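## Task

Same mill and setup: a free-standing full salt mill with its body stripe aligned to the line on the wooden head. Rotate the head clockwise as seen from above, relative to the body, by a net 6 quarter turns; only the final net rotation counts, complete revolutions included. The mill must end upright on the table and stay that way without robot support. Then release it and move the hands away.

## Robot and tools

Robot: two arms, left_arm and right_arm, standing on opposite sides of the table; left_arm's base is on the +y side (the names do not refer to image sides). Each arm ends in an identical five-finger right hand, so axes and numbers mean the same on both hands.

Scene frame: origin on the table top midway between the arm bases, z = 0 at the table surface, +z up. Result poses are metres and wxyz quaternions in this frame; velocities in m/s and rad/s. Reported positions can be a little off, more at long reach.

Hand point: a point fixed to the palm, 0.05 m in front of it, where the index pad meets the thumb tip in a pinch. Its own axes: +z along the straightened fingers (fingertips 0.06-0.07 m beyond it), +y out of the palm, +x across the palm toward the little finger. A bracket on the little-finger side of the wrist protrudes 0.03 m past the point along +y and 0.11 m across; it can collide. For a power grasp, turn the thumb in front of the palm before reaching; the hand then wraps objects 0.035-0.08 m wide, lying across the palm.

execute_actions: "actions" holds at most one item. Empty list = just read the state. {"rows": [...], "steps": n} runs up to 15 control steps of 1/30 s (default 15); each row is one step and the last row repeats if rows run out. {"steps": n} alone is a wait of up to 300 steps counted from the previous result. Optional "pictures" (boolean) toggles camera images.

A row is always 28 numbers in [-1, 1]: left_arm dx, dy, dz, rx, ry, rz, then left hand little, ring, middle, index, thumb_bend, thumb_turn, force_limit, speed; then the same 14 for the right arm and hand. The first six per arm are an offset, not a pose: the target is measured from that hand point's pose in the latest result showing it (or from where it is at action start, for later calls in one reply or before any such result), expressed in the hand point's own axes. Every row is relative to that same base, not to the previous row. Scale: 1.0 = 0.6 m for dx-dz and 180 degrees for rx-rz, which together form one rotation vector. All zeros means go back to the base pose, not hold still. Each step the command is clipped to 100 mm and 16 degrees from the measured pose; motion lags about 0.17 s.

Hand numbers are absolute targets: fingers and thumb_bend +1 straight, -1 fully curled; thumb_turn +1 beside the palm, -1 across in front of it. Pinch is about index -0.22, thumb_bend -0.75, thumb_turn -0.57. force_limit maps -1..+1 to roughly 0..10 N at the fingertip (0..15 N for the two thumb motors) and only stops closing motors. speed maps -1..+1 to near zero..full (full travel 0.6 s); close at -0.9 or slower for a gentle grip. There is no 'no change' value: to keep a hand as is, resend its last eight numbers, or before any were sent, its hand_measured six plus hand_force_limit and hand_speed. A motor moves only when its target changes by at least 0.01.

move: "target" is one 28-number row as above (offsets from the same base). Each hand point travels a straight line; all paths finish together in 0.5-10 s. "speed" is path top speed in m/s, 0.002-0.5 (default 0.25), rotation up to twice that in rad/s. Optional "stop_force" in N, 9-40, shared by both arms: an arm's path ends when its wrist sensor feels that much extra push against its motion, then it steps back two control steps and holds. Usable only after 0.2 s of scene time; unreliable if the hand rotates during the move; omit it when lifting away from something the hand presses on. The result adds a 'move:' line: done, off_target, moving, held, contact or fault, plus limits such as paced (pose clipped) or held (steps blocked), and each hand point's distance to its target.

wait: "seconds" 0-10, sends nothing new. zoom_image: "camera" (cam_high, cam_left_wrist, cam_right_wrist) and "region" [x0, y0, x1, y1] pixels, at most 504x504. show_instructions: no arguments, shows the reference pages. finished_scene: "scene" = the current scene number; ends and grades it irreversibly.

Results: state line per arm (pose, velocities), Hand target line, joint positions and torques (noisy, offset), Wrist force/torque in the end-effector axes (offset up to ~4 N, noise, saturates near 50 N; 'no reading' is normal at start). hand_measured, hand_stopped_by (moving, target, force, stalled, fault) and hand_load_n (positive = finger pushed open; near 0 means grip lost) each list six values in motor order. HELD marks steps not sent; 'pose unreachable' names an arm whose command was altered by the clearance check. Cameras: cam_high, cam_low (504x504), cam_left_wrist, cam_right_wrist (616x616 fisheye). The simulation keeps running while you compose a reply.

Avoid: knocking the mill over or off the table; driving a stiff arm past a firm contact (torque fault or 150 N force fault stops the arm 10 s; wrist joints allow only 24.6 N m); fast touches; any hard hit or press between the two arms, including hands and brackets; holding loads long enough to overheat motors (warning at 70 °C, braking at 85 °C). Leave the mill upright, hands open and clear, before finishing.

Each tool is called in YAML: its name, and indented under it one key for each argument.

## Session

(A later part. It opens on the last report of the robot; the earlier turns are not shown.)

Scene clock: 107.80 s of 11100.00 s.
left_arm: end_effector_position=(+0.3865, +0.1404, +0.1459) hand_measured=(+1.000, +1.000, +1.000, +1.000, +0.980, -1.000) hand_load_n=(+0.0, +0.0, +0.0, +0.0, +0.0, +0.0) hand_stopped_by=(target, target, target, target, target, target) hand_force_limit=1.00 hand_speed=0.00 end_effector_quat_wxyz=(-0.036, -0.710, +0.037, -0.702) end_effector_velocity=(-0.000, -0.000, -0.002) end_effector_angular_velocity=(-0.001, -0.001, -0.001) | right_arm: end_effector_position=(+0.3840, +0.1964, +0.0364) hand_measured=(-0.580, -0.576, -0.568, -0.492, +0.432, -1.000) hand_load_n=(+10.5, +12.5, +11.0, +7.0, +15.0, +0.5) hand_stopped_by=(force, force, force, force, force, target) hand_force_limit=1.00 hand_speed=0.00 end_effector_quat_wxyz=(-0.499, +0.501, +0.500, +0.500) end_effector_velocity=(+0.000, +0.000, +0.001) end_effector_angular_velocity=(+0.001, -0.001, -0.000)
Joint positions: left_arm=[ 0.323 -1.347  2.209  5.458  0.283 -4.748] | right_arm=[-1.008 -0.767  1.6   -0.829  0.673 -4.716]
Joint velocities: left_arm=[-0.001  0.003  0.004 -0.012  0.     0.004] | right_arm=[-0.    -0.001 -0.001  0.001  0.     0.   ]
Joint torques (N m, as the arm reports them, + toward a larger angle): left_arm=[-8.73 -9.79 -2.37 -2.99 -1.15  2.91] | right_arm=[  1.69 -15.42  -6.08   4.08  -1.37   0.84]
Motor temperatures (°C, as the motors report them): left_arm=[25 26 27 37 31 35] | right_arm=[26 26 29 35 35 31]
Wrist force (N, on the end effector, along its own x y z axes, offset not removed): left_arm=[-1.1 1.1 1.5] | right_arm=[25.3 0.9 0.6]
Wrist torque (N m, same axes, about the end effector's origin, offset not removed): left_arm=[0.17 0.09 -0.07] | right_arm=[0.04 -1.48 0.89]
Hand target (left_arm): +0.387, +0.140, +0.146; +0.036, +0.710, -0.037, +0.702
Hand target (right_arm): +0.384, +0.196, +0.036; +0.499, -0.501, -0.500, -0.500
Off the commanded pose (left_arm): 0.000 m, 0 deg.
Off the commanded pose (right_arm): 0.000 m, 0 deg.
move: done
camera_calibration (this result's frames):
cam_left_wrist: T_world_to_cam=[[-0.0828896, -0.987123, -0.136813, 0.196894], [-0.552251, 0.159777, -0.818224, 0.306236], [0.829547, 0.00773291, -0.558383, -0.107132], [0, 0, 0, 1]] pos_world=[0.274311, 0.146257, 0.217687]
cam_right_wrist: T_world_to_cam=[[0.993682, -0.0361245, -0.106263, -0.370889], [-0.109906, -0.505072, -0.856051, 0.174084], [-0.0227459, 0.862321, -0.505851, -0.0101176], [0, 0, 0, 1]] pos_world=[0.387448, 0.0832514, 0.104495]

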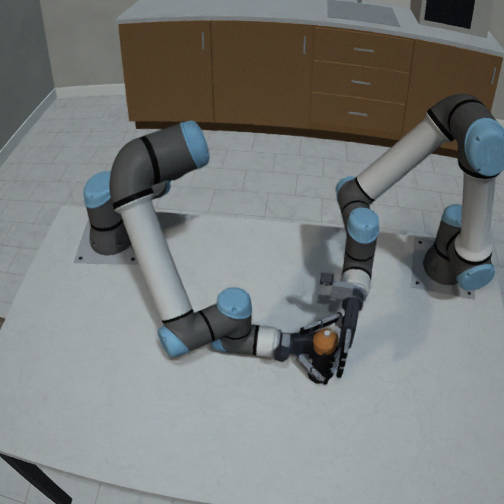

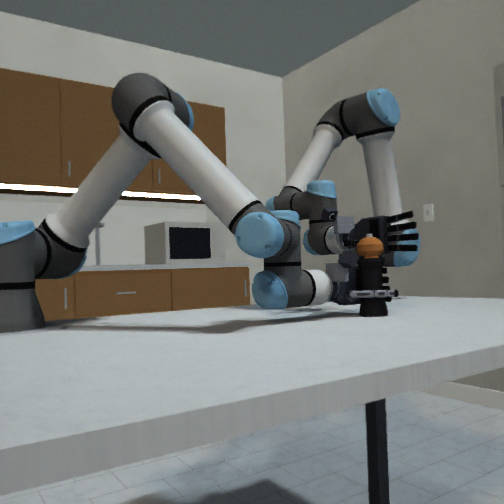

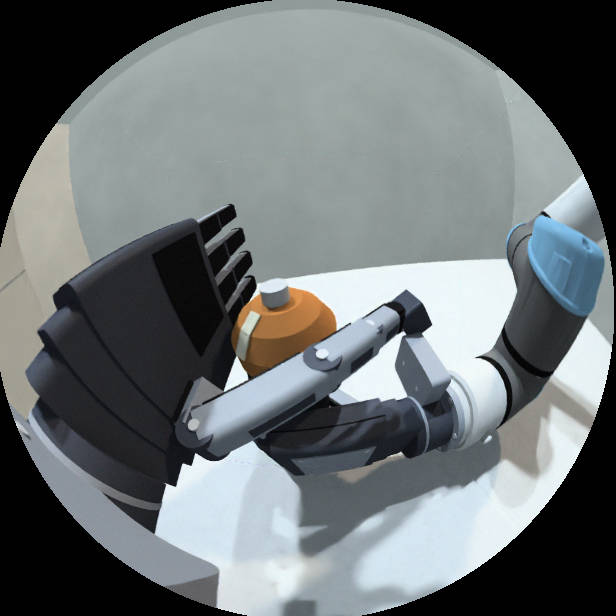

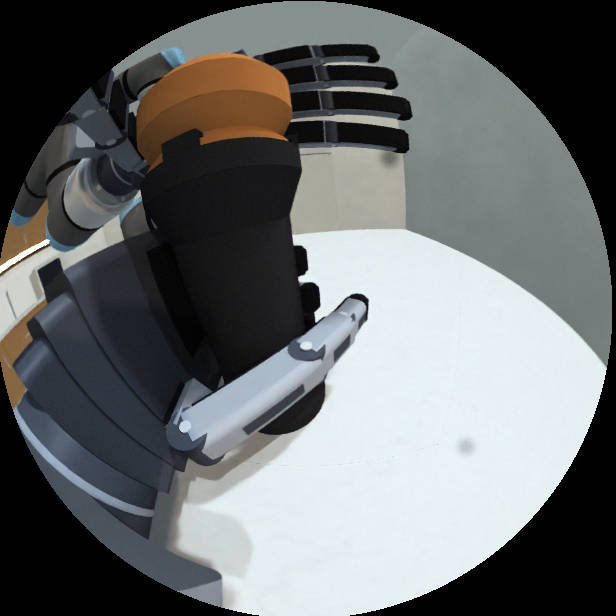

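move:
  target: [0,0.0015,0.004,0,0,0,1,1,1,1,0.98,-1,1,0,0,0,0.008,0,0,0,-0.98,-0.98,-0.98,-0.98,-0.98,-1,1,0]
  speed: 0.04

move:
  target: [0,0.0097,0.0005,0,0,0,-1,-1,-1,-1,-1,-1,1,0,0,0,0,0,0,0,-0.98,-0.98,-0.98,-0.98,-0.98,-1,1,0]
  speed: 0.04

move:
  target: [0,0.02,-0.0303,-0.1944,0,0,-0.98,-0.98,-0.98,-0.98,-0.98,-1,1,0,0,0,0,0,0,0,-0.98,-0.98,-0.98,-0.98,-0.98,-1,1,0]
  speed: 0.15

move:
  target: [0,0.017,-0.0303,-0.1944,0,0,-1,-1,-1,-1,-1,-1,1,0,0,0,0,0,0,0,-0.98,-0.98,-0.98,-0.98,-0.98,-1,1,0]
  speed: 0.15

move:
  target: [0,0,0,0,0,0,1,1,1,1,0.98,-1,1,0,0,0,0,0,0,0,-0.98,-0.98,-0.98,-0.98,-0.98,-1,1,0]

move:
  target: [0,-0.0467,0,0.1944,0,0,1,1,1,1,0.98,-1,1,0,0,0,0,0,0,0,-0.98,-0.98,-0.98,-0.98,-0.98,-1,1,0]
  speed: 0.15

move:
  target: [0,-0.02,0.011,0.1944,0,0,1,1,1,1,0.98,-1,1,0,0,0,0,0,0,0,-0.98,-0.98,-0.98,-0.98,-0.98,-1,1,0]
  speed: 0.15

Scene clock: 136.30 s of 11100.00 s.
left_arm: end_effector_position=(+0.3888, +0.1393, +0.1458) hand_measured=(+1.000, +1.000, +1.000, +1.000, +0.980, -1.000) hand_load_n=(+0.0, +0.0, +0.0, +0.0, +0.0, +0.0) hand_stopped_by=(target, target, target, target, target, target) hand_force_limit=1.00 hand_speed=0.00 end_effector_quat_wxyz=(-0.036, -0.710, +0.037, -0.702) end_effector_velocity=(+0.001, -0.001, +0.001) end_effector_angular_velocity=(-0.004, -0.000, -0.001) | right_arm: end_effector_position=(+0.3841, +0.2010, +0.0364) hand_measured=(-0.580, -0.578, -0.568, -0.492, +0.434, -1.000) hand_load_n=(+0.0, +3.5, +5.5, +7.0, +18.5, -1.0) hand_stopped_by=(force, force, force, force, force, target) hand_force_limit=1.00 hand_speed=0.00 end_effector_quat_wxyz=(-0.499, +0.501, +0.500, +0.500) end_effector_velocity=(-0.001, +0.001, -0.001) end_effector_angular_velocity=(-0.001, +0.001, +0.001)
Joint positions: left_arm=[ 0.329 -1.343  2.204  5.459  0.289 -4.747] | right_arm=[-1.002 -0.761  1.587 -0.822  0.68  -4.715]
Joint velocities: left_arm=[ 0.002  0.    -0.004  0.     0.003 -0.001] | right_arm=[ 0.002  0.002 -0.004  0.003  0.002 -0.   ]
Joint torques (N m, as the arm reports them, + toward a larger angle): left_arm=[ -1.47  -7.46 -34.55  -0.89   6.48   1.72] | right_arm=[ 24.22 -11.53 -19.03   3.09   0.26   2.33]
Motor temperatures (°C, as the motors report them): left_arm=[25 26 27 37 31 35] | right_arm=[26 26 29 35 35 31]
Wrist force (N, on the end effector, along its own x y z axes, offset not removed): left_arm=[1.7 -23.3 -3.5] | right_arm=[34.3 2.9 -42.4]
Wrist torque (N m, same axes, about the end effector's origin, offset not removed): left_arm=[-0.21 0.15 -0.01] | right_arm=[1.04 -0.28 1.38]
Hand target (left_arm): +0.389, +0.139, +0.146; +0.036, +0.710, -0.037, +0.702
Hand target (right_arm): +0.384, +0.201, +0.036; +0.499, -0.501, -0.500, -0.500
Off the commanded pose (left_arm): 0.000 m, 0 deg.
Off the commanded pose (right_arm): 0.000 m, 0 deg.
After step 90, 24.80 s passed at rest.
move: done
camera_calibration (this result's frames):
cam_left_wrist: T_world_to_cam=[[-0.0827377, -0.98712, -0.136924, 0.196002], [-0.552273, 0.159784, -0.818208, 0.30763], [0.829547, 0.00792299, -0.55838, -0.109063], [0, 0, 0, 1]] pos_world=[0.276585, 0.145187, 0.217643]
cam_right_wrist: T_world_to_cam=[[0.99368, -0.03625, -0.106239, -0.370762], [-0.10995, -0.505032, -0.856069, 0.176462], [-0.0226214, 0.862339, -0.505826, -0.014181], [0, 0, 0, 1]] pos_world=[0.3875, 0.0879077, 0.104501]

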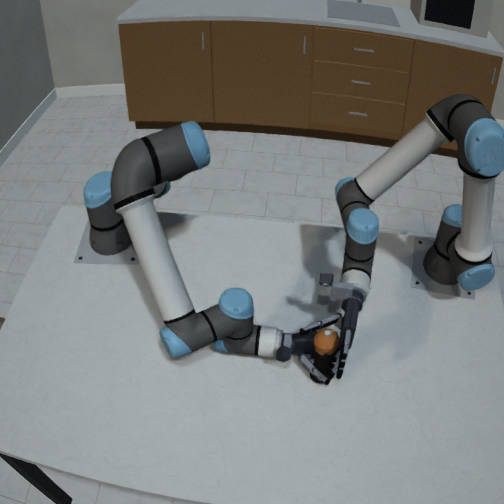

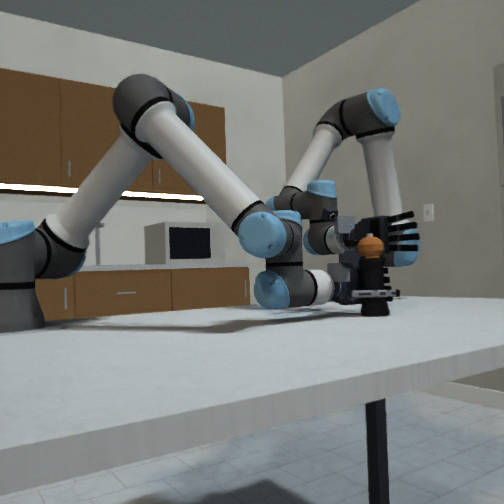

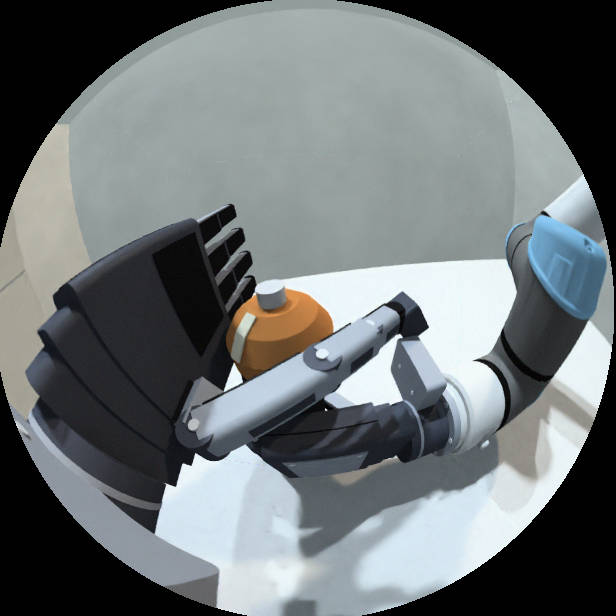

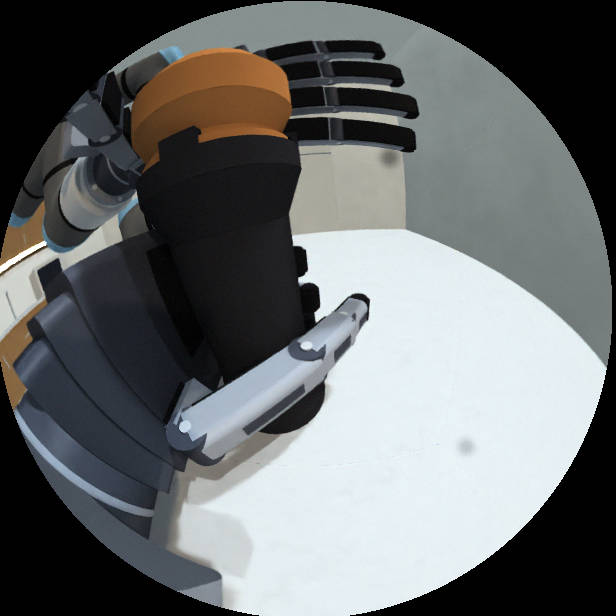

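Scene clock: 137.80 s of 11100.00 s.
left_arm: end_effector_position=(+0.3885, +0.1335, +0.1458) hand_measured=(-1.000, -0.934, -0.336, -0.248, +0.484, -1.000) hand_load_n=(+0.0, +8.0, +11.0, +10.5, +14.5, +2.0) hand_stopped_by=(target, force, force, force, force, target) hand_force_limit=1.00 hand_speed=0.00 end_effector_quat_wxyz=(-0.036, -0.710, +0.037, -0.702) end_effector_velocity=(+0.000, +0.000, -0.001) end_effector_angular_velocity=(+0.001, +0.000, +0.000) | right_arm: end_effector_position=(+0.3841, +0.2010, +0.0364) hand_measured=(-0.580, -0.578, -0.568, -0.492, +0.438, -1.000) hand_load_n=(+0.0, +0.0, +0.0, +10.5, +26.0, -5.5) hand_stopped_by=(force, force, force, force, force, target) hand_force_limit=1.00 hand_speed=0.00 end_effector_quat_wxyz=(-0.499, +0.501, +0.500, +0.500) end_effector_velocity=(+0.000, -0.000, +0.000) end_effector_angular_velocity=(-0.000, +0.001, -0.001)
Joint positions: left_arm=[ 0.325 -1.333  2.19   5.463  0.285 -4.747] | right_arm=[-1.002 -0.761  1.587 -0.822  0.68  -4.715]
Joint velocities: left_arm=[ 0.     0.002  0.    -0.    -0.    -0.   ] | right_arm=[-0.    -0.001  0.     0.001  0.     0.   ]
Joint torques (N m, as the arm reports them, + toward a larger angle): left_arm=[-28.71   3.72 -31.44  -1.1   11.62  -3.15] | right_arm=[ 13.91 -32.35 -13.6   -2.34  -2.23  -0.15]
Motor temperatures (°C, as the motors report them): left_arm=[25 26 27 37 31 35] | right_arm=[26 26 29 35 35 31]
Wrist force (N, on the end effector, along its own x y z axes, offset not removed): left_arm=[37.4 -48.1 -6.4] | right_arm=[46.9 -14.2 -50.0]
Wrist torque (N m, same axes, about the end effector's origin, offset not removed): left_arm=[-0.60 -1.02 1.15] | right_arm=[-1.43 -0.85 2.01]
Hand target (left_arm): +0.388, +0.133, +0.146; +0.036, +0.710, -0.037, +0.702
Hand target (right_arm): +0.384, +0.201, +0.036; +0.499, -0.501, -0.500, -0.500
Off the commanded pose (left_arm): 0.000 m, 0 deg.
Off the commanded pose (right_arm): 0.000 m, 0 deg.
move: done
camera_calibration (this result's frames):
cam_left_wrist: T_world_to_cam=[[-0.0826886, -0.987138, -0.136826, 0.190199], [-0.552269, 0.159675, -0.818231, 0.308426], [0.829555, 0.00790612, -0.558369, -0.108768], [0, 0, 0, 1]] pos_world=[0.27629, 0.139364, 0.217655]
cam_right_wrist: T_world_to_cam=[[0.993676, -0.0362531, -0.106276, -0.370751], [-0.109983, -0.50505, -0.856054, 0.176458], [-0.0226402, 0.862328, -0.505843, -0.0141716], [0, 0, 0, 1]] pos_world=[0.387493, 0.0878998, 0.104487]

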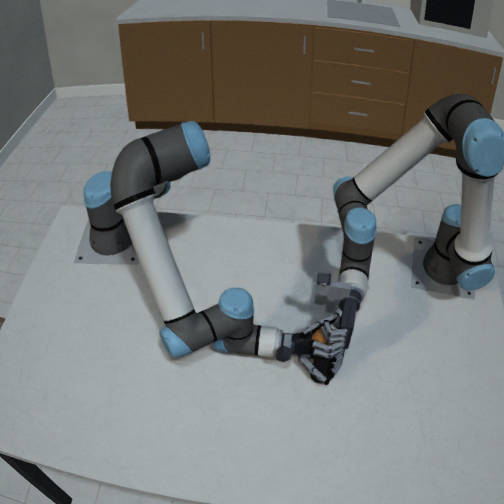

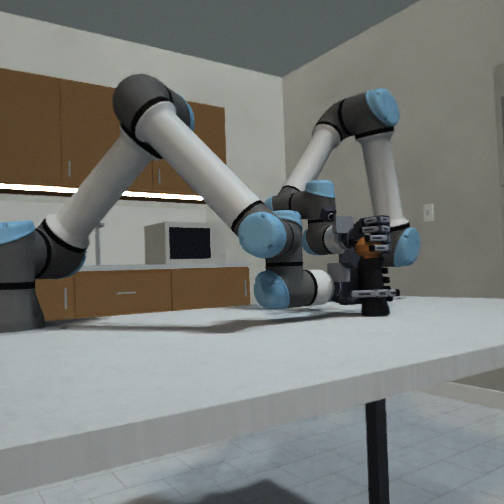

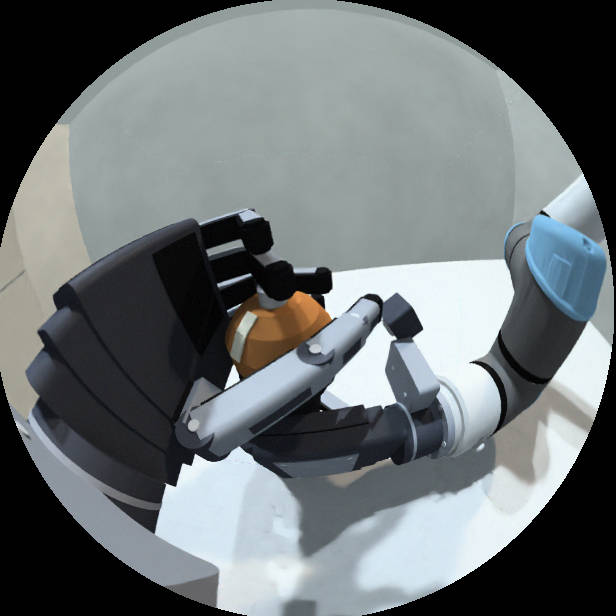

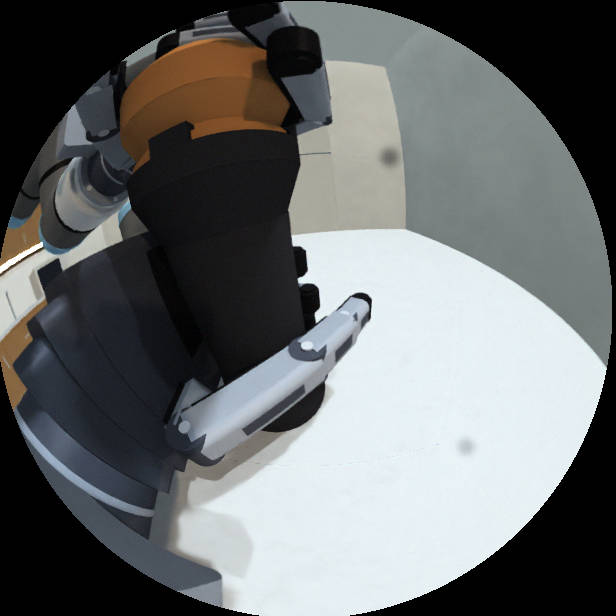

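Scene clock: 140.23 s of 11100.00 s.
left_arm: end_effector_position=(+0.3689, +0.1236, +0.1461) hand_measured=(-0.980, -0.942, -0.336, -0.248, +0.482, -1.000) hand_load_n=(+0.0, +9.5, +10.0, +10.5, +14.0, -0.5) hand_stopped_by=(target, force, force, force, force, target) hand_force_limit=1.00 hand_speed=0.00 end_effector_quat_wxyz=(+0.248, +0.666, -0.246, +0.659) end_effector_velocity=(-0.000, -0.001, -0.001) end_effector_angular_velocity=(+0.002, +0.002, -0.010) | right_arm: end_effector_position=(+0.3841, +0.2010, +0.0364) hand_measured=(-0.580, -0.578, -0.568, -0.492, +0.438, -1.000) hand_load_n=(+0.0, +0.0, +1.5, +12.5, +22.0, -11.0) hand_stopped_by=(force, force, force, force, force, target) hand_force_limit=1.00 hand_speed=0.00 end_effector_quat_wxyz=(-0.499, +0.501, +0.500, +0.500) end_effector_velocity=(-0.000, -0.000, -0.000) end_effector_angular_velocity=(-0.001, +0.001, +0.001)
Joint positions: left_arm=[ 0.648 -1.415  2.3    5.408  1.218 -4.722] | right_arm=[-1.002 -0.761  1.587 -0.822  0.68  -4.715]
Joint velocities: left_arm=[ 0.007  0.005 -0.003  0.001  0.017 -0.001] | right_arm=[-0.    -0.     0.     0.001 -0.001 -0.   ]
Joint torques (N m, as the arm reports them, + toward a larger angle): left_arm=[-22.13   5.06 -23.53   4.01  12.77   0.47] | right_arm=[ -8.83 -29.6  -14.85   1.02   6.59   4.92]
Motor temperatures (°C, as the motors report them): left_arm=[25 26 27 37 31 35] | right_arm=[26 26 29 35 35 31]
Wrist force (N, on the end effector, along its own x y z axes, offset not removed): left_arm=[23.3 -49.6 2.8] | right_arm=[24.8 -32.8 -50.0]
Wrist torque (N m, same axes, about the end effector's origin, offset not removed): left_arm=[-0.35 -1.10 0.72] | right_arm=[-1.00 1.01 -3.36]
Hand target (left_arm): +0.369, +0.124, +0.146; +0.248, +0.666, -0.247, +0.658
Hand target (right_arm): +0.384, +0.201, +0.036; +0.499, -0.501, -0.500, -0.500
Off the commanded pose (left_arm): 0.000 m, 0 deg.
Off the commanded pose (right_arm): 0.000 m, 0 deg.
move: done
camera_calibration (this result's frames):
cam_left_wrist: T_world_to_cam=[[-0.633579, -0.762596, -0.130481, 0.353386], [-0.364287, 0.442833, -0.819265, 0.195238], [0.682549, -0.471536, -0.558373, 0.0211415], [0, 0, 0, 1]] pos_world=[0.28059, 0.193002, 0.217866]
cam_right_wrist: T_world_to_cam=[[0.993677, -0.0362445, -0.106269, -0.37074], [-0.109973, -0.505061, -0.856049, 0.176451], [-0.0226453, 0.862323, -0.505853, -0.0141726], [0, 0, 0, 1]] pos_world=[0.387479, 0.0879023, 0.104483]

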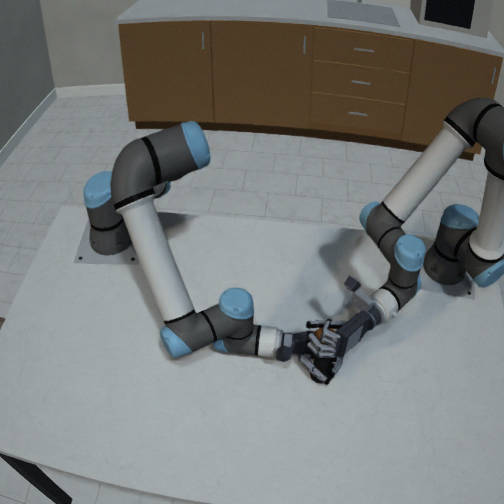

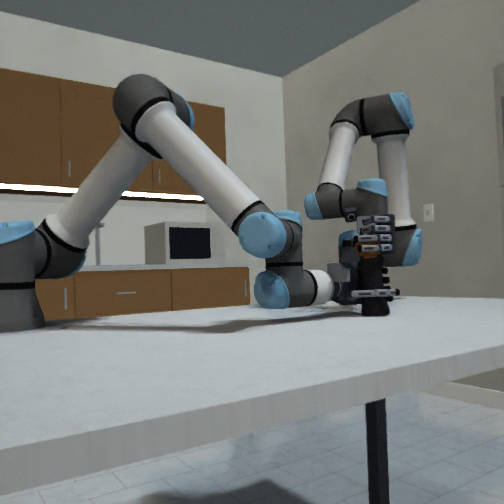

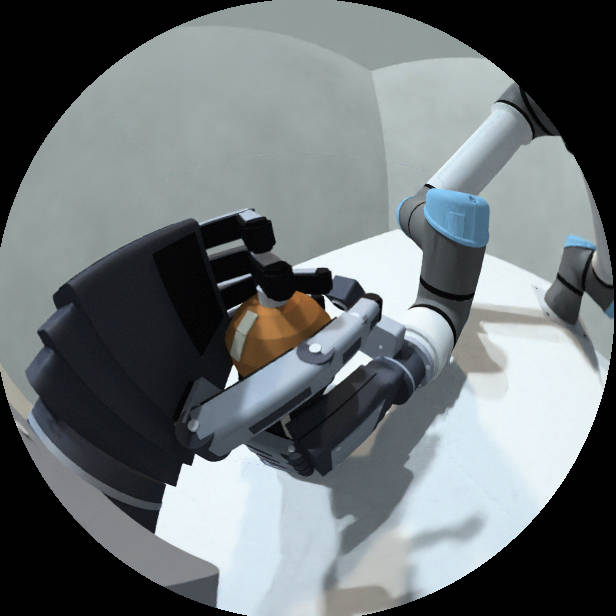

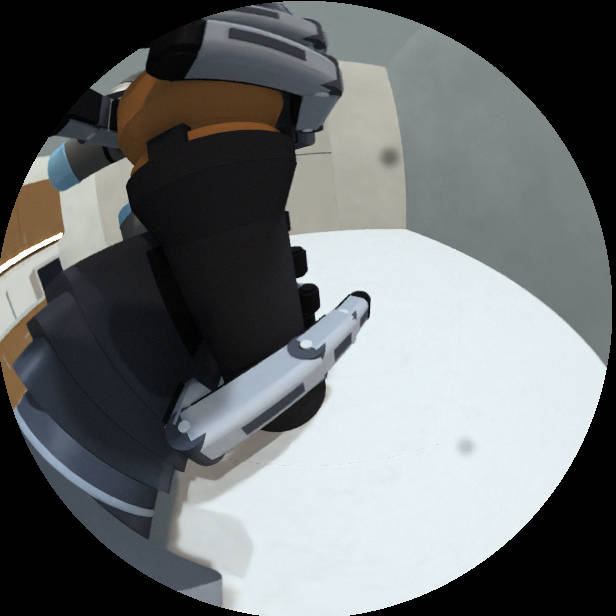

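Scene clock: 142.67 s of 11100.00 s.
left_arm: end_effector_position=(+0.3484, +0.1279, +0.1463) hand_measured=(-1.000, -0.984, -0.340, -0.248, +0.474, -1.000) hand_load_n=(+0.0, +2.5, +10.5, +12.0, +13.5, -3.5) hand_stopped_by=(target, force, force, force, force, target) hand_force_limit=1.00 hand_speed=0.00 end_effector_quat_wxyz=(+0.436, +0.562, -0.433, +0.554) end_effector_velocity=(-0.001, +0.000, -0.001) end_effector_angular_velocity=(+0.002, +0.003, -0.009) | right_arm: end_effector_position=(+0.3840, +0.2010, +0.0364) hand_measured=(-0.580, -0.578, -0.568, -0.490, +0.436, -1.000) hand_load_n=(+0.0, +1.0, +7.5, +16.0, +14.5, -13.0) hand_stopped_by=(force, force, force, force, force, target) hand_force_limit=1.00 hand_speed=0.00 end_effector_quat_wxyz=(-0.499, +0.501, +0.500, +0.500) end_effector_velocity=(+0.000, -0.000, -0.001) end_effector_angular_velocity=(-0.000, +0.002, -0.000)
Joint positions: left_arm=[ 1.015 -1.243  2.065  5.468  2.195 -4.719] | right_arm=[-1.001 -0.761  1.587 -0.822  0.68  -4.715]
Joint velocities: left_arm=[ 0.003  0.004 -0.005  0.003  0.012 -0.001] | right_arm=[-0.001  0.001 -0.001  0.    -0.001  0.001]
Joint torques (N m, as the arm reports them, + toward a larger angle): left_arm=[-11.47 -10.7   -9.46   6.48  11.6    1.85] | right_arm=[-31.78 -53.41 -15.74  -1.54   6.31   4.6 ]
Motor temperatures (°C, as the motors report them): left_arm=[25 26 27 37 31 35] | right_arm=[26 26 29 35 35 31]
Wrist force (N, on the end effector, along its own x y z axes, offset not removed): left_arm=[5.3 -45.2 8.8] | right_arm=[-1.6 -38.1 -6.8]
Wrist torque (N m, same axes, about the end effector's origin, offset not removed): left_arm=[-0.71 -0.28 -0.47] | right_arm=[-1.81 0.03 -5.41]
Hand target (left_arm): +0.348, +0.128, +0.146; +0.437, +0.561, -0.433, +0.554
Hand target (right_arm): +0.384, +0.201, +0.036; +0.499, -0.501, -0.500, -0.500
Off the commanded pose (left_arm): 0.000 m, 0 deg.
Off the commanded pose (right_arm): 0.000 m, 0 deg.
move: done
camera_calibration (this result's frames):
cam_left_wrist: T_world_to_cam=[[-0.956611, -0.262924, -0.125561, 0.391638], [-0.0480707, 0.567451, -0.822003, 0.0602918], [0.287374, -0.780301, -0.555469, 0.214044], [0, 0, 0, 1]] pos_world=[0.316033, 0.235778, 0.21763]
cam_right_wrist: T_world_to_cam=[[0.993673, -0.0362202, -0.106313, -0.370717], [-0.109997, -0.505092, -0.856027, 0.176442], [-0.0226923, 0.862305, -0.50588, -0.0141717], [0, 0, 0, 1]] pos_world=[0.387458, 0.0879123, 0.104458]

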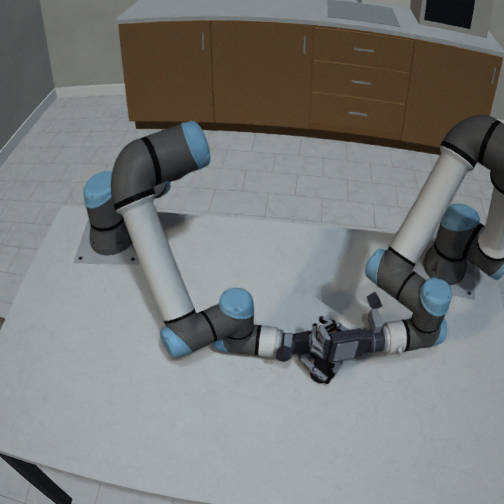

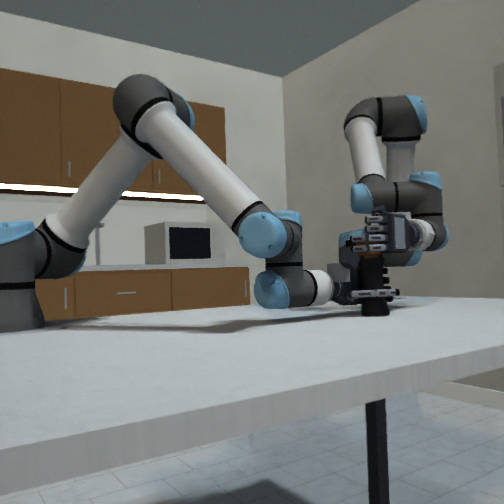

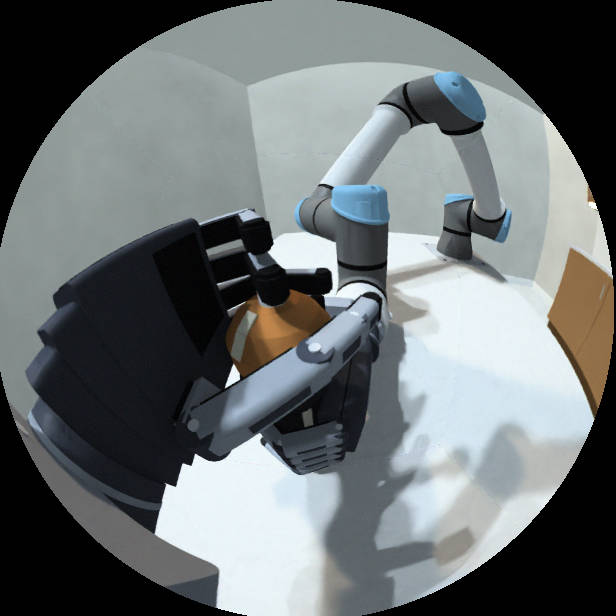

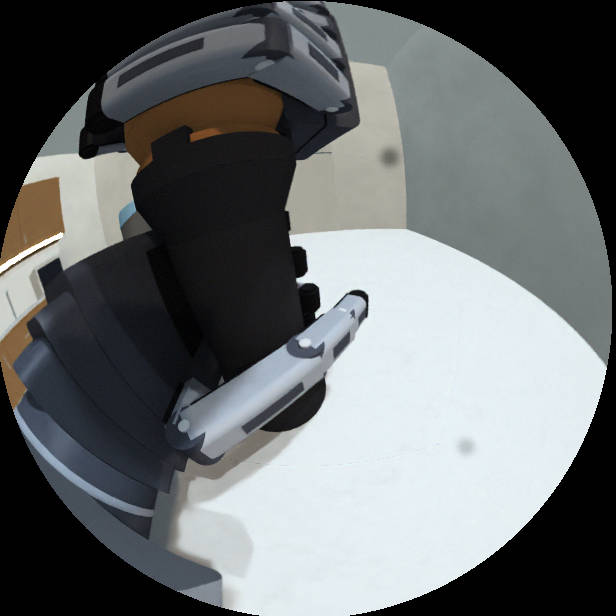

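Scene clock: 144.17 s of 11100.00 s.
left_arm: end_effector_position=(+0.3484, +0.1279, +0.1463) hand_measured=(+1.000, +1.000, +1.000, +1.000, +0.980, -1.000) hand_load_n=(+0.0, +0.0, +0.0, +0.0, +0.0, +0.0) hand_stopped_by=(target, target, target, target, target, target) hand_force_limit=1.00 hand_speed=0.00 end_effector_quat_wxyz=(+0.436, +0.562, -0.433, +0.554) end_effector_velocity=(-0.000, -0.000, +0.001) end_effector_angular_velocity=(-0.001, -0.000, -0.000) | right_arm: end_effector_position=(+0.3840, +0.2010, +0.0364) hand_measured=(-0.580, -0.578, -0.568, -0.490, +0.436, -1.000) hand_load_n=(+0.0, +0.5, +7.5, +16.0, +15.0, -13.0) hand_stopped_by=(force, force, force, force, force, target) hand_force_limit=1.00 hand_speed=0.00 end_effector_quat_wxyz=(-0.499, +0.501, +0.500, +0.500) end_effector_velocity=(+0.000, -0.000, -0.000) end_effector_angular_velocity=(-0.000, -0.001, -0.001)
Joint positions: left_arm=[ 1.015 -1.243  2.065  5.468  2.195 -4.719] | right_arm=[-1.002 -0.761  1.587 -0.822  0.68  -4.715]
Joint velocities: left_arm=[-0.001 -0.001  0.    -0.001 -0.    -0.001] | right_arm=[ 0.     0.001 -0.    -0.001  0.002 -0.001]
Joint torques (N m, as the arm reports them, + toward a larger angle): left_arm=[-31.23 -33.23   9.86   1.32   8.74  -4.39] | right_arm=[-19.86 -53.17 -26.58  -1.7   10.89   4.5 ]
Motor temperatures (°C, as the motors report them): left_arm=[25 26 27 37 31 35] | right_arm=[26 26 29 35 35 31]
Wrist force (N, on the end effector, along its own x y z axes, offset not removed): left_arm=[7.3 -50.0 5.4] | right_arm=[4.3 -43.2 -17.2]
Wrist torque (N m, same axes, about the end effector's origin, offset not removed): left_arm=[-1.98 -0.39 0.17] | right_arm=[-1.16 0.57 -4.66]
Hand target (left_arm): +0.348, +0.128, +0.146; +0.436, +0.562, -0.433, +0.554
Hand target (right_arm): +0.384, +0.201, +0.036; +0.499, -0.501, -0.500, -0.500
Off the commanded pose (left_arm): 0.000 m, 0 deg.
Off the commanded pose (right_arm): 0.000 m, 0 deg.
move: done
camera_calibration (this result's frames):
cam_left_wrist: T_world_to_cam=[[-0.956609, -0.26294, -0.125549, 0.391641], [-0.0480959, 0.567466, -0.821991, 0.0602821], [0.287379, -0.780285, -0.555489, 0.214041], [0, 0, 0, 1]] pos_world=[0.316036, 0.235783, 0.217619]
cam_right_wrist: T_world_to_cam=[[0.99367, -0.0362417, -0.106335, -0.37072], [-0.110027, -0.505106, -0.856015, 0.176435], [-0.022687, 0.862296, -0.505896, -0.0141625], [0, 0, 0, 1]] pos_world=[0.387464, 0.0878953, 0.104446]

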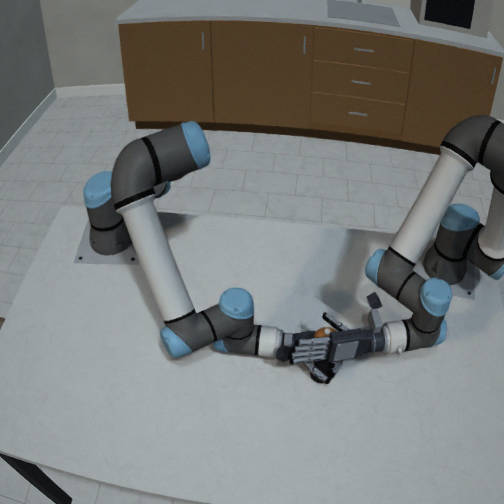

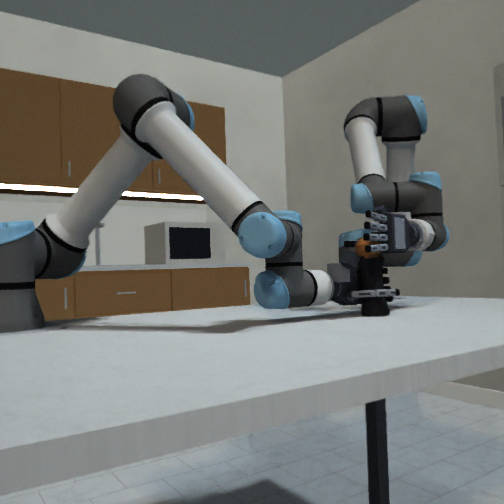

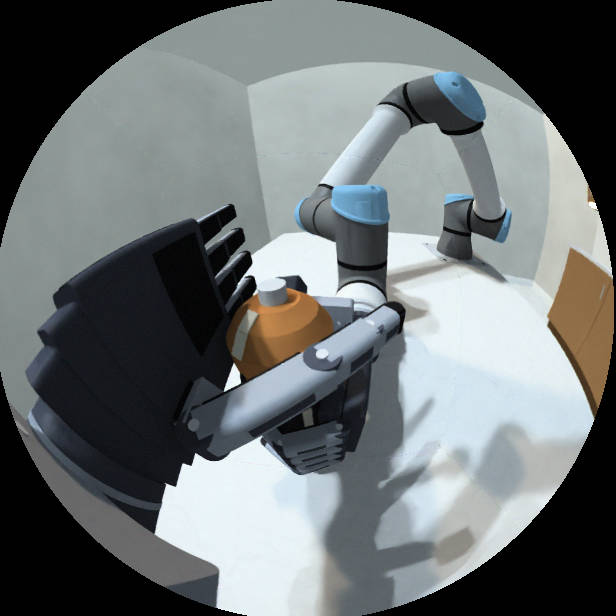

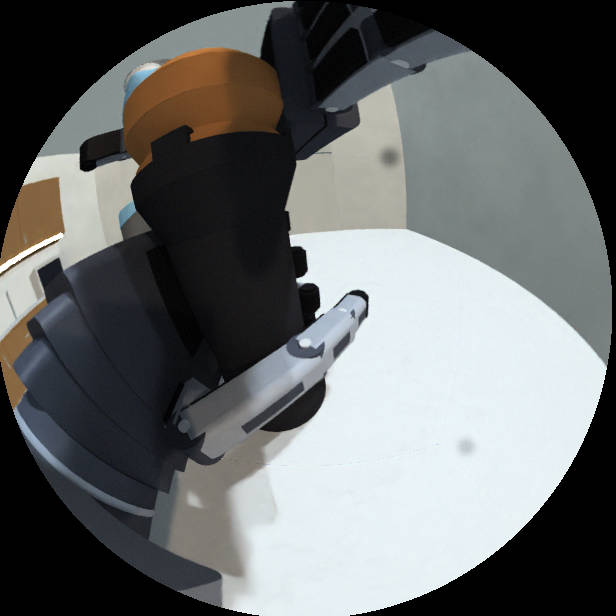

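Scene clock: 146.60 s of 11100.00 s.
left_arm: end_effector_position=(+0.3757, +0.1347, +0.1460) hand_measured=(+1.000, +1.000, +1.000, +1.000, +0.980, -1.000) hand_load_n=(+0.0, +0.0, +0.0, +0.0, +0.0, +0.0) hand_stopped_by=(target, target, target, target, target, target) hand_force_limit=1.00 hand_speed=0.00 end_effector_quat_wxyz=(+0.248, +0.666, -0.246, +0.659) end_effector_velocity=(+0.000, -0.000, -0.002) end_effector_angular_velocity=(+0.003, +0.002, +0.010) | right_arm: end_effector_position=(+0.3841, +0.2010, +0.0364) hand_measured=(-0.580, -0.578, -0.568, -0.490, +0.436, -1.000) hand_load_n=(+0.0, +2.0, +8.0, +16.0, +15.5, -9.0) hand_stopped_by=(force, force, force, force, force, target) hand_force_limit=1.00 hand_speed=0.00 end_effector_quat_wxyz=(-0.499, +0.501, +0.500, +0.500) end_effector_velocity=(-0.000, -0.000, -0.001) end_effector_angular_velocity=(-0.001, +0.001, -0.000)
Joint positions: left_arm=[ 0.684 -1.418  2.304  5.407  1.254 -4.721] | right_arm=[-1.002 -0.761  1.587 -0.822  0.68  -4.715]
Joint velocities: left_arm=[-0.008  0.002  0.001 -0.    -0.018 -0.   ] | right_arm=[ 0.     0.001 -0.     0.     0.     0.   ]
Joint torques (N m, as the arm reports them, + toward a larger angle): left_arm=[ -8.36 -28.3   -3.4   -4.14  -1.37  -2.19] | right_arm=[  6.59 -54.05  -1.94  -1.45  -1.78  -1.55]
Motor temperatures (°C, as the motors report them): left_arm=[25 26 27 37 31 35] | right_arm=[26 26 29 35 35 31]
Wrist force (N, on the end effector, along its own x y z axes, offset not removed): left_arm=[-3.9 1.3 3.0] | right_arm=[3.3 3.1 0.0]
Wrist torque (N m, same axes, about the end effector's origin, offset not removed): left_arm=[0.29 0.48 -0.26] | right_arm=[0.44 -0.14 0.21]
Hand target (left_arm): +0.376, +0.135, +0.146; +0.247, +0.667, -0.246, +0.659
Hand target (right_arm): +0.384, +0.201, +0.036; +0.499, -0.501, -0.500, -0.500
Off the commanded pose (left_arm): 0.000 m, 0 deg.
Off the commanded pose (right_arm): 0.000 m, 0 deg.
move: done
camera_calibration (this result's frames):
cam_left_wrist: T_world_to_cam=[[-0.633555, -0.76263, -0.130396, 0.366122], [-0.364363, 0.442773, -0.819263, 0.19277], [0.682531, -0.471536, -0.558395, 0.0217702], [0, 0, 0, 1]] pos_world=[0.287337, 0.204128, 0.217826]
cam_right_wrist: T_world_to_cam=[[0.993674, -0.0362388, -0.106293, -0.370738], [-0.10999, -0.505077, -0.856037, 0.176446], [-0.0226642, 0.862313, -0.505868, -0.0141745], [0, 0, 0, 1]] pos_world=[0.387478, 0.0879064, 0.104467]

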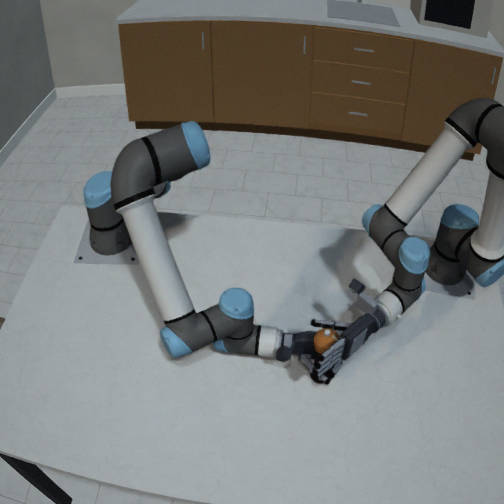

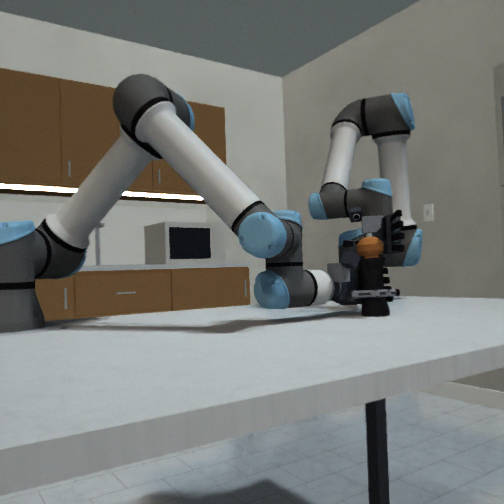

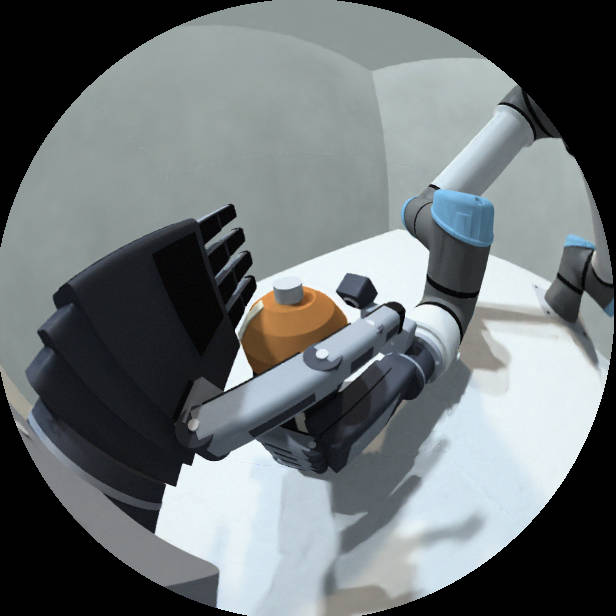

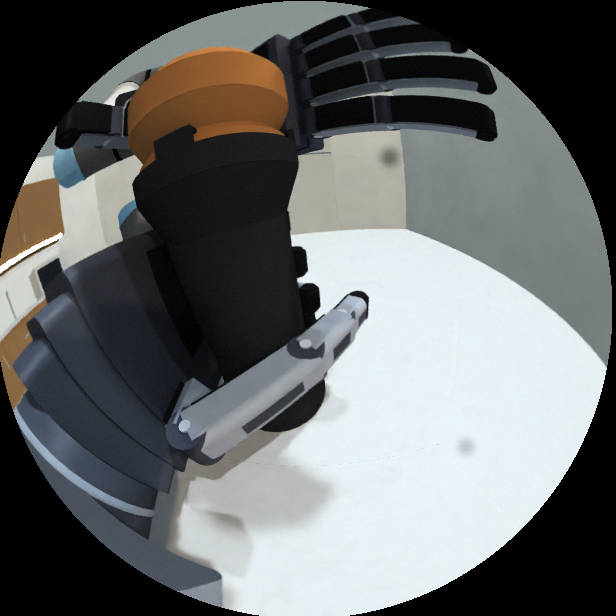

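Scene clock: 149.03 s of 11100.00 s.
left_arm: end_effector_position=(+0.3888, +0.1394, +0.1459) hand_measured=(+1.000, +1.000, +1.000, +1.000, +0.980, -1.000) hand_load_n=(+0.0, +0.0, +0.0, +0.0, +0.0, +0.0) hand_stopped_by=(target, target, target, target, target, target) hand_force_limit=1.00 hand_speed=0.00 end_effector_quat_wxyz=(-0.036, -0.710, +0.037, -0.703) end_effector_velocity=(+0.000, -0.000, +0.000) end_effector_angular_velocity=(-0.000, +0.002, +0.009) | right_arm: end_effector_position=(+0.3840, +0.2010, +0.0364) hand_measured=(-0.580, -0.578, -0.568, -0.490, +0.436, -1.000) hand_load_n=(+0.0, +1.5, +8.0, +16.0, +15.5, -9.0) hand_stopped_by=(force, force, force, force, force, target) hand_force_limit=1.00 hand_speed=0.00 end_effector_quat_wxyz=(-0.499, +0.501, +0.500, +0.500) end_effector_velocity=(-0.000, -0.000, -0.001) end_effector_angular_velocity=(-0.001, +0.001, -0.000)
Joint positions: left_arm=[ 0.328 -1.343  2.204  5.457  0.289 -4.746] | right_arm=[-1.002 -0.761  1.587 -0.822  0.68  -4.715]
Joint velocities: left_arm=[-0.002  0.004 -0.007  0.01  -0.011 -0.007] | right_arm=[-0.     0.     0.001  0.001 -0.    -0.001]
Joint torques (N m, as the arm reports them, + toward a larger angle): left_arm=[-11.95 -10.   -25.96   2.28  -1.11  -3.06] | right_arm=[  6.25 -53.68  -7.14  -1.39  -1.67  -1.47]
Motor temperatures (°C, as the motors report them): left_arm=[25 26 27 37 31 35] | right_arm=[26 26 29 35 35 31]
Wrist force (N, on the end effector, along its own x y z axes, offset not removed): left_arm=[0.3 -0.6 3.2] | right_arm=[4.4 0.9 -3.6]
Wrist torque (N m, same axes, about the end effector's origin, offset not removed): left_arm=[0.14 -0.24 -0.07] | right_arm=[0.29 -0.05 0.12]
Hand target (left_arm): +0.389, +0.139, +0.146; +0.036, +0.710, -0.037, +0.703
Hand target (right_arm): +0.384, +0.201, +0.036; +0.499, -0.501, -0.500, -0.500
Off the commanded pose (left_arm): 0.000 m, 0 deg.
Off the commanded pose (right_arm): 0.000 m, 0 deg.
move: done
camera_calibration (this result's frames):
cam_left_wrist: T_world_to_cam=[[-0.0823677, -0.987183, -0.136694, 0.195917], [-0.552069, 0.159389, -0.818422, 0.3077], [0.82972, 0.0080529, -0.558122, -0.109138], [0, 0, 0, 1]] pos_world=[0.276563, 0.145241, 0.217697]
cam_right_wrist: T_world_to_cam=[[0.993674, -0.0362313, -0.106299, -0.370735], [-0.109991, -0.505082, -0.856034, 0.176443], [-0.0226743, 0.86231, -0.505872, -0.0141706], [0, 0, 0, 1]] pos_world=[0.387475, 0.0879054, 0.104464]

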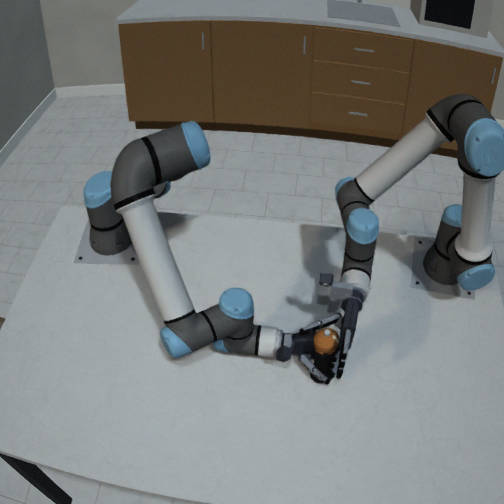

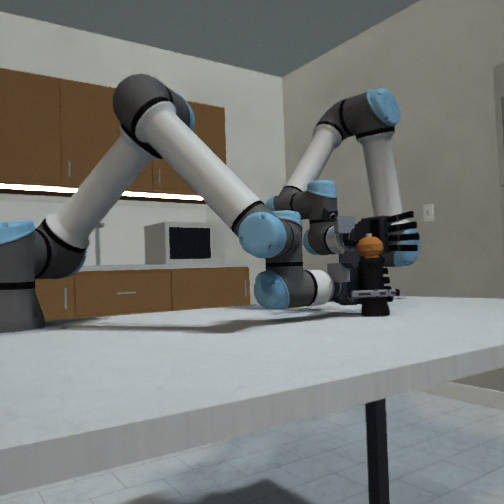

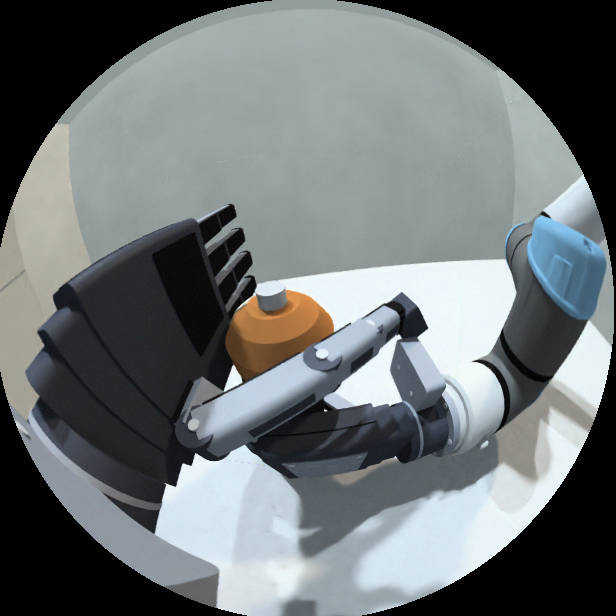

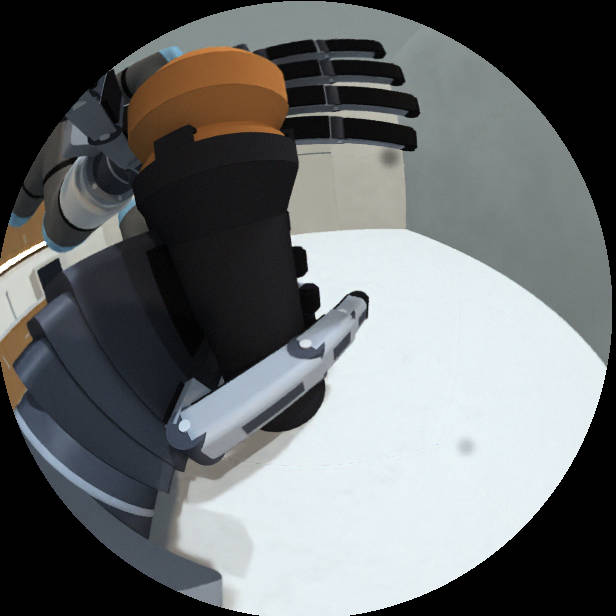

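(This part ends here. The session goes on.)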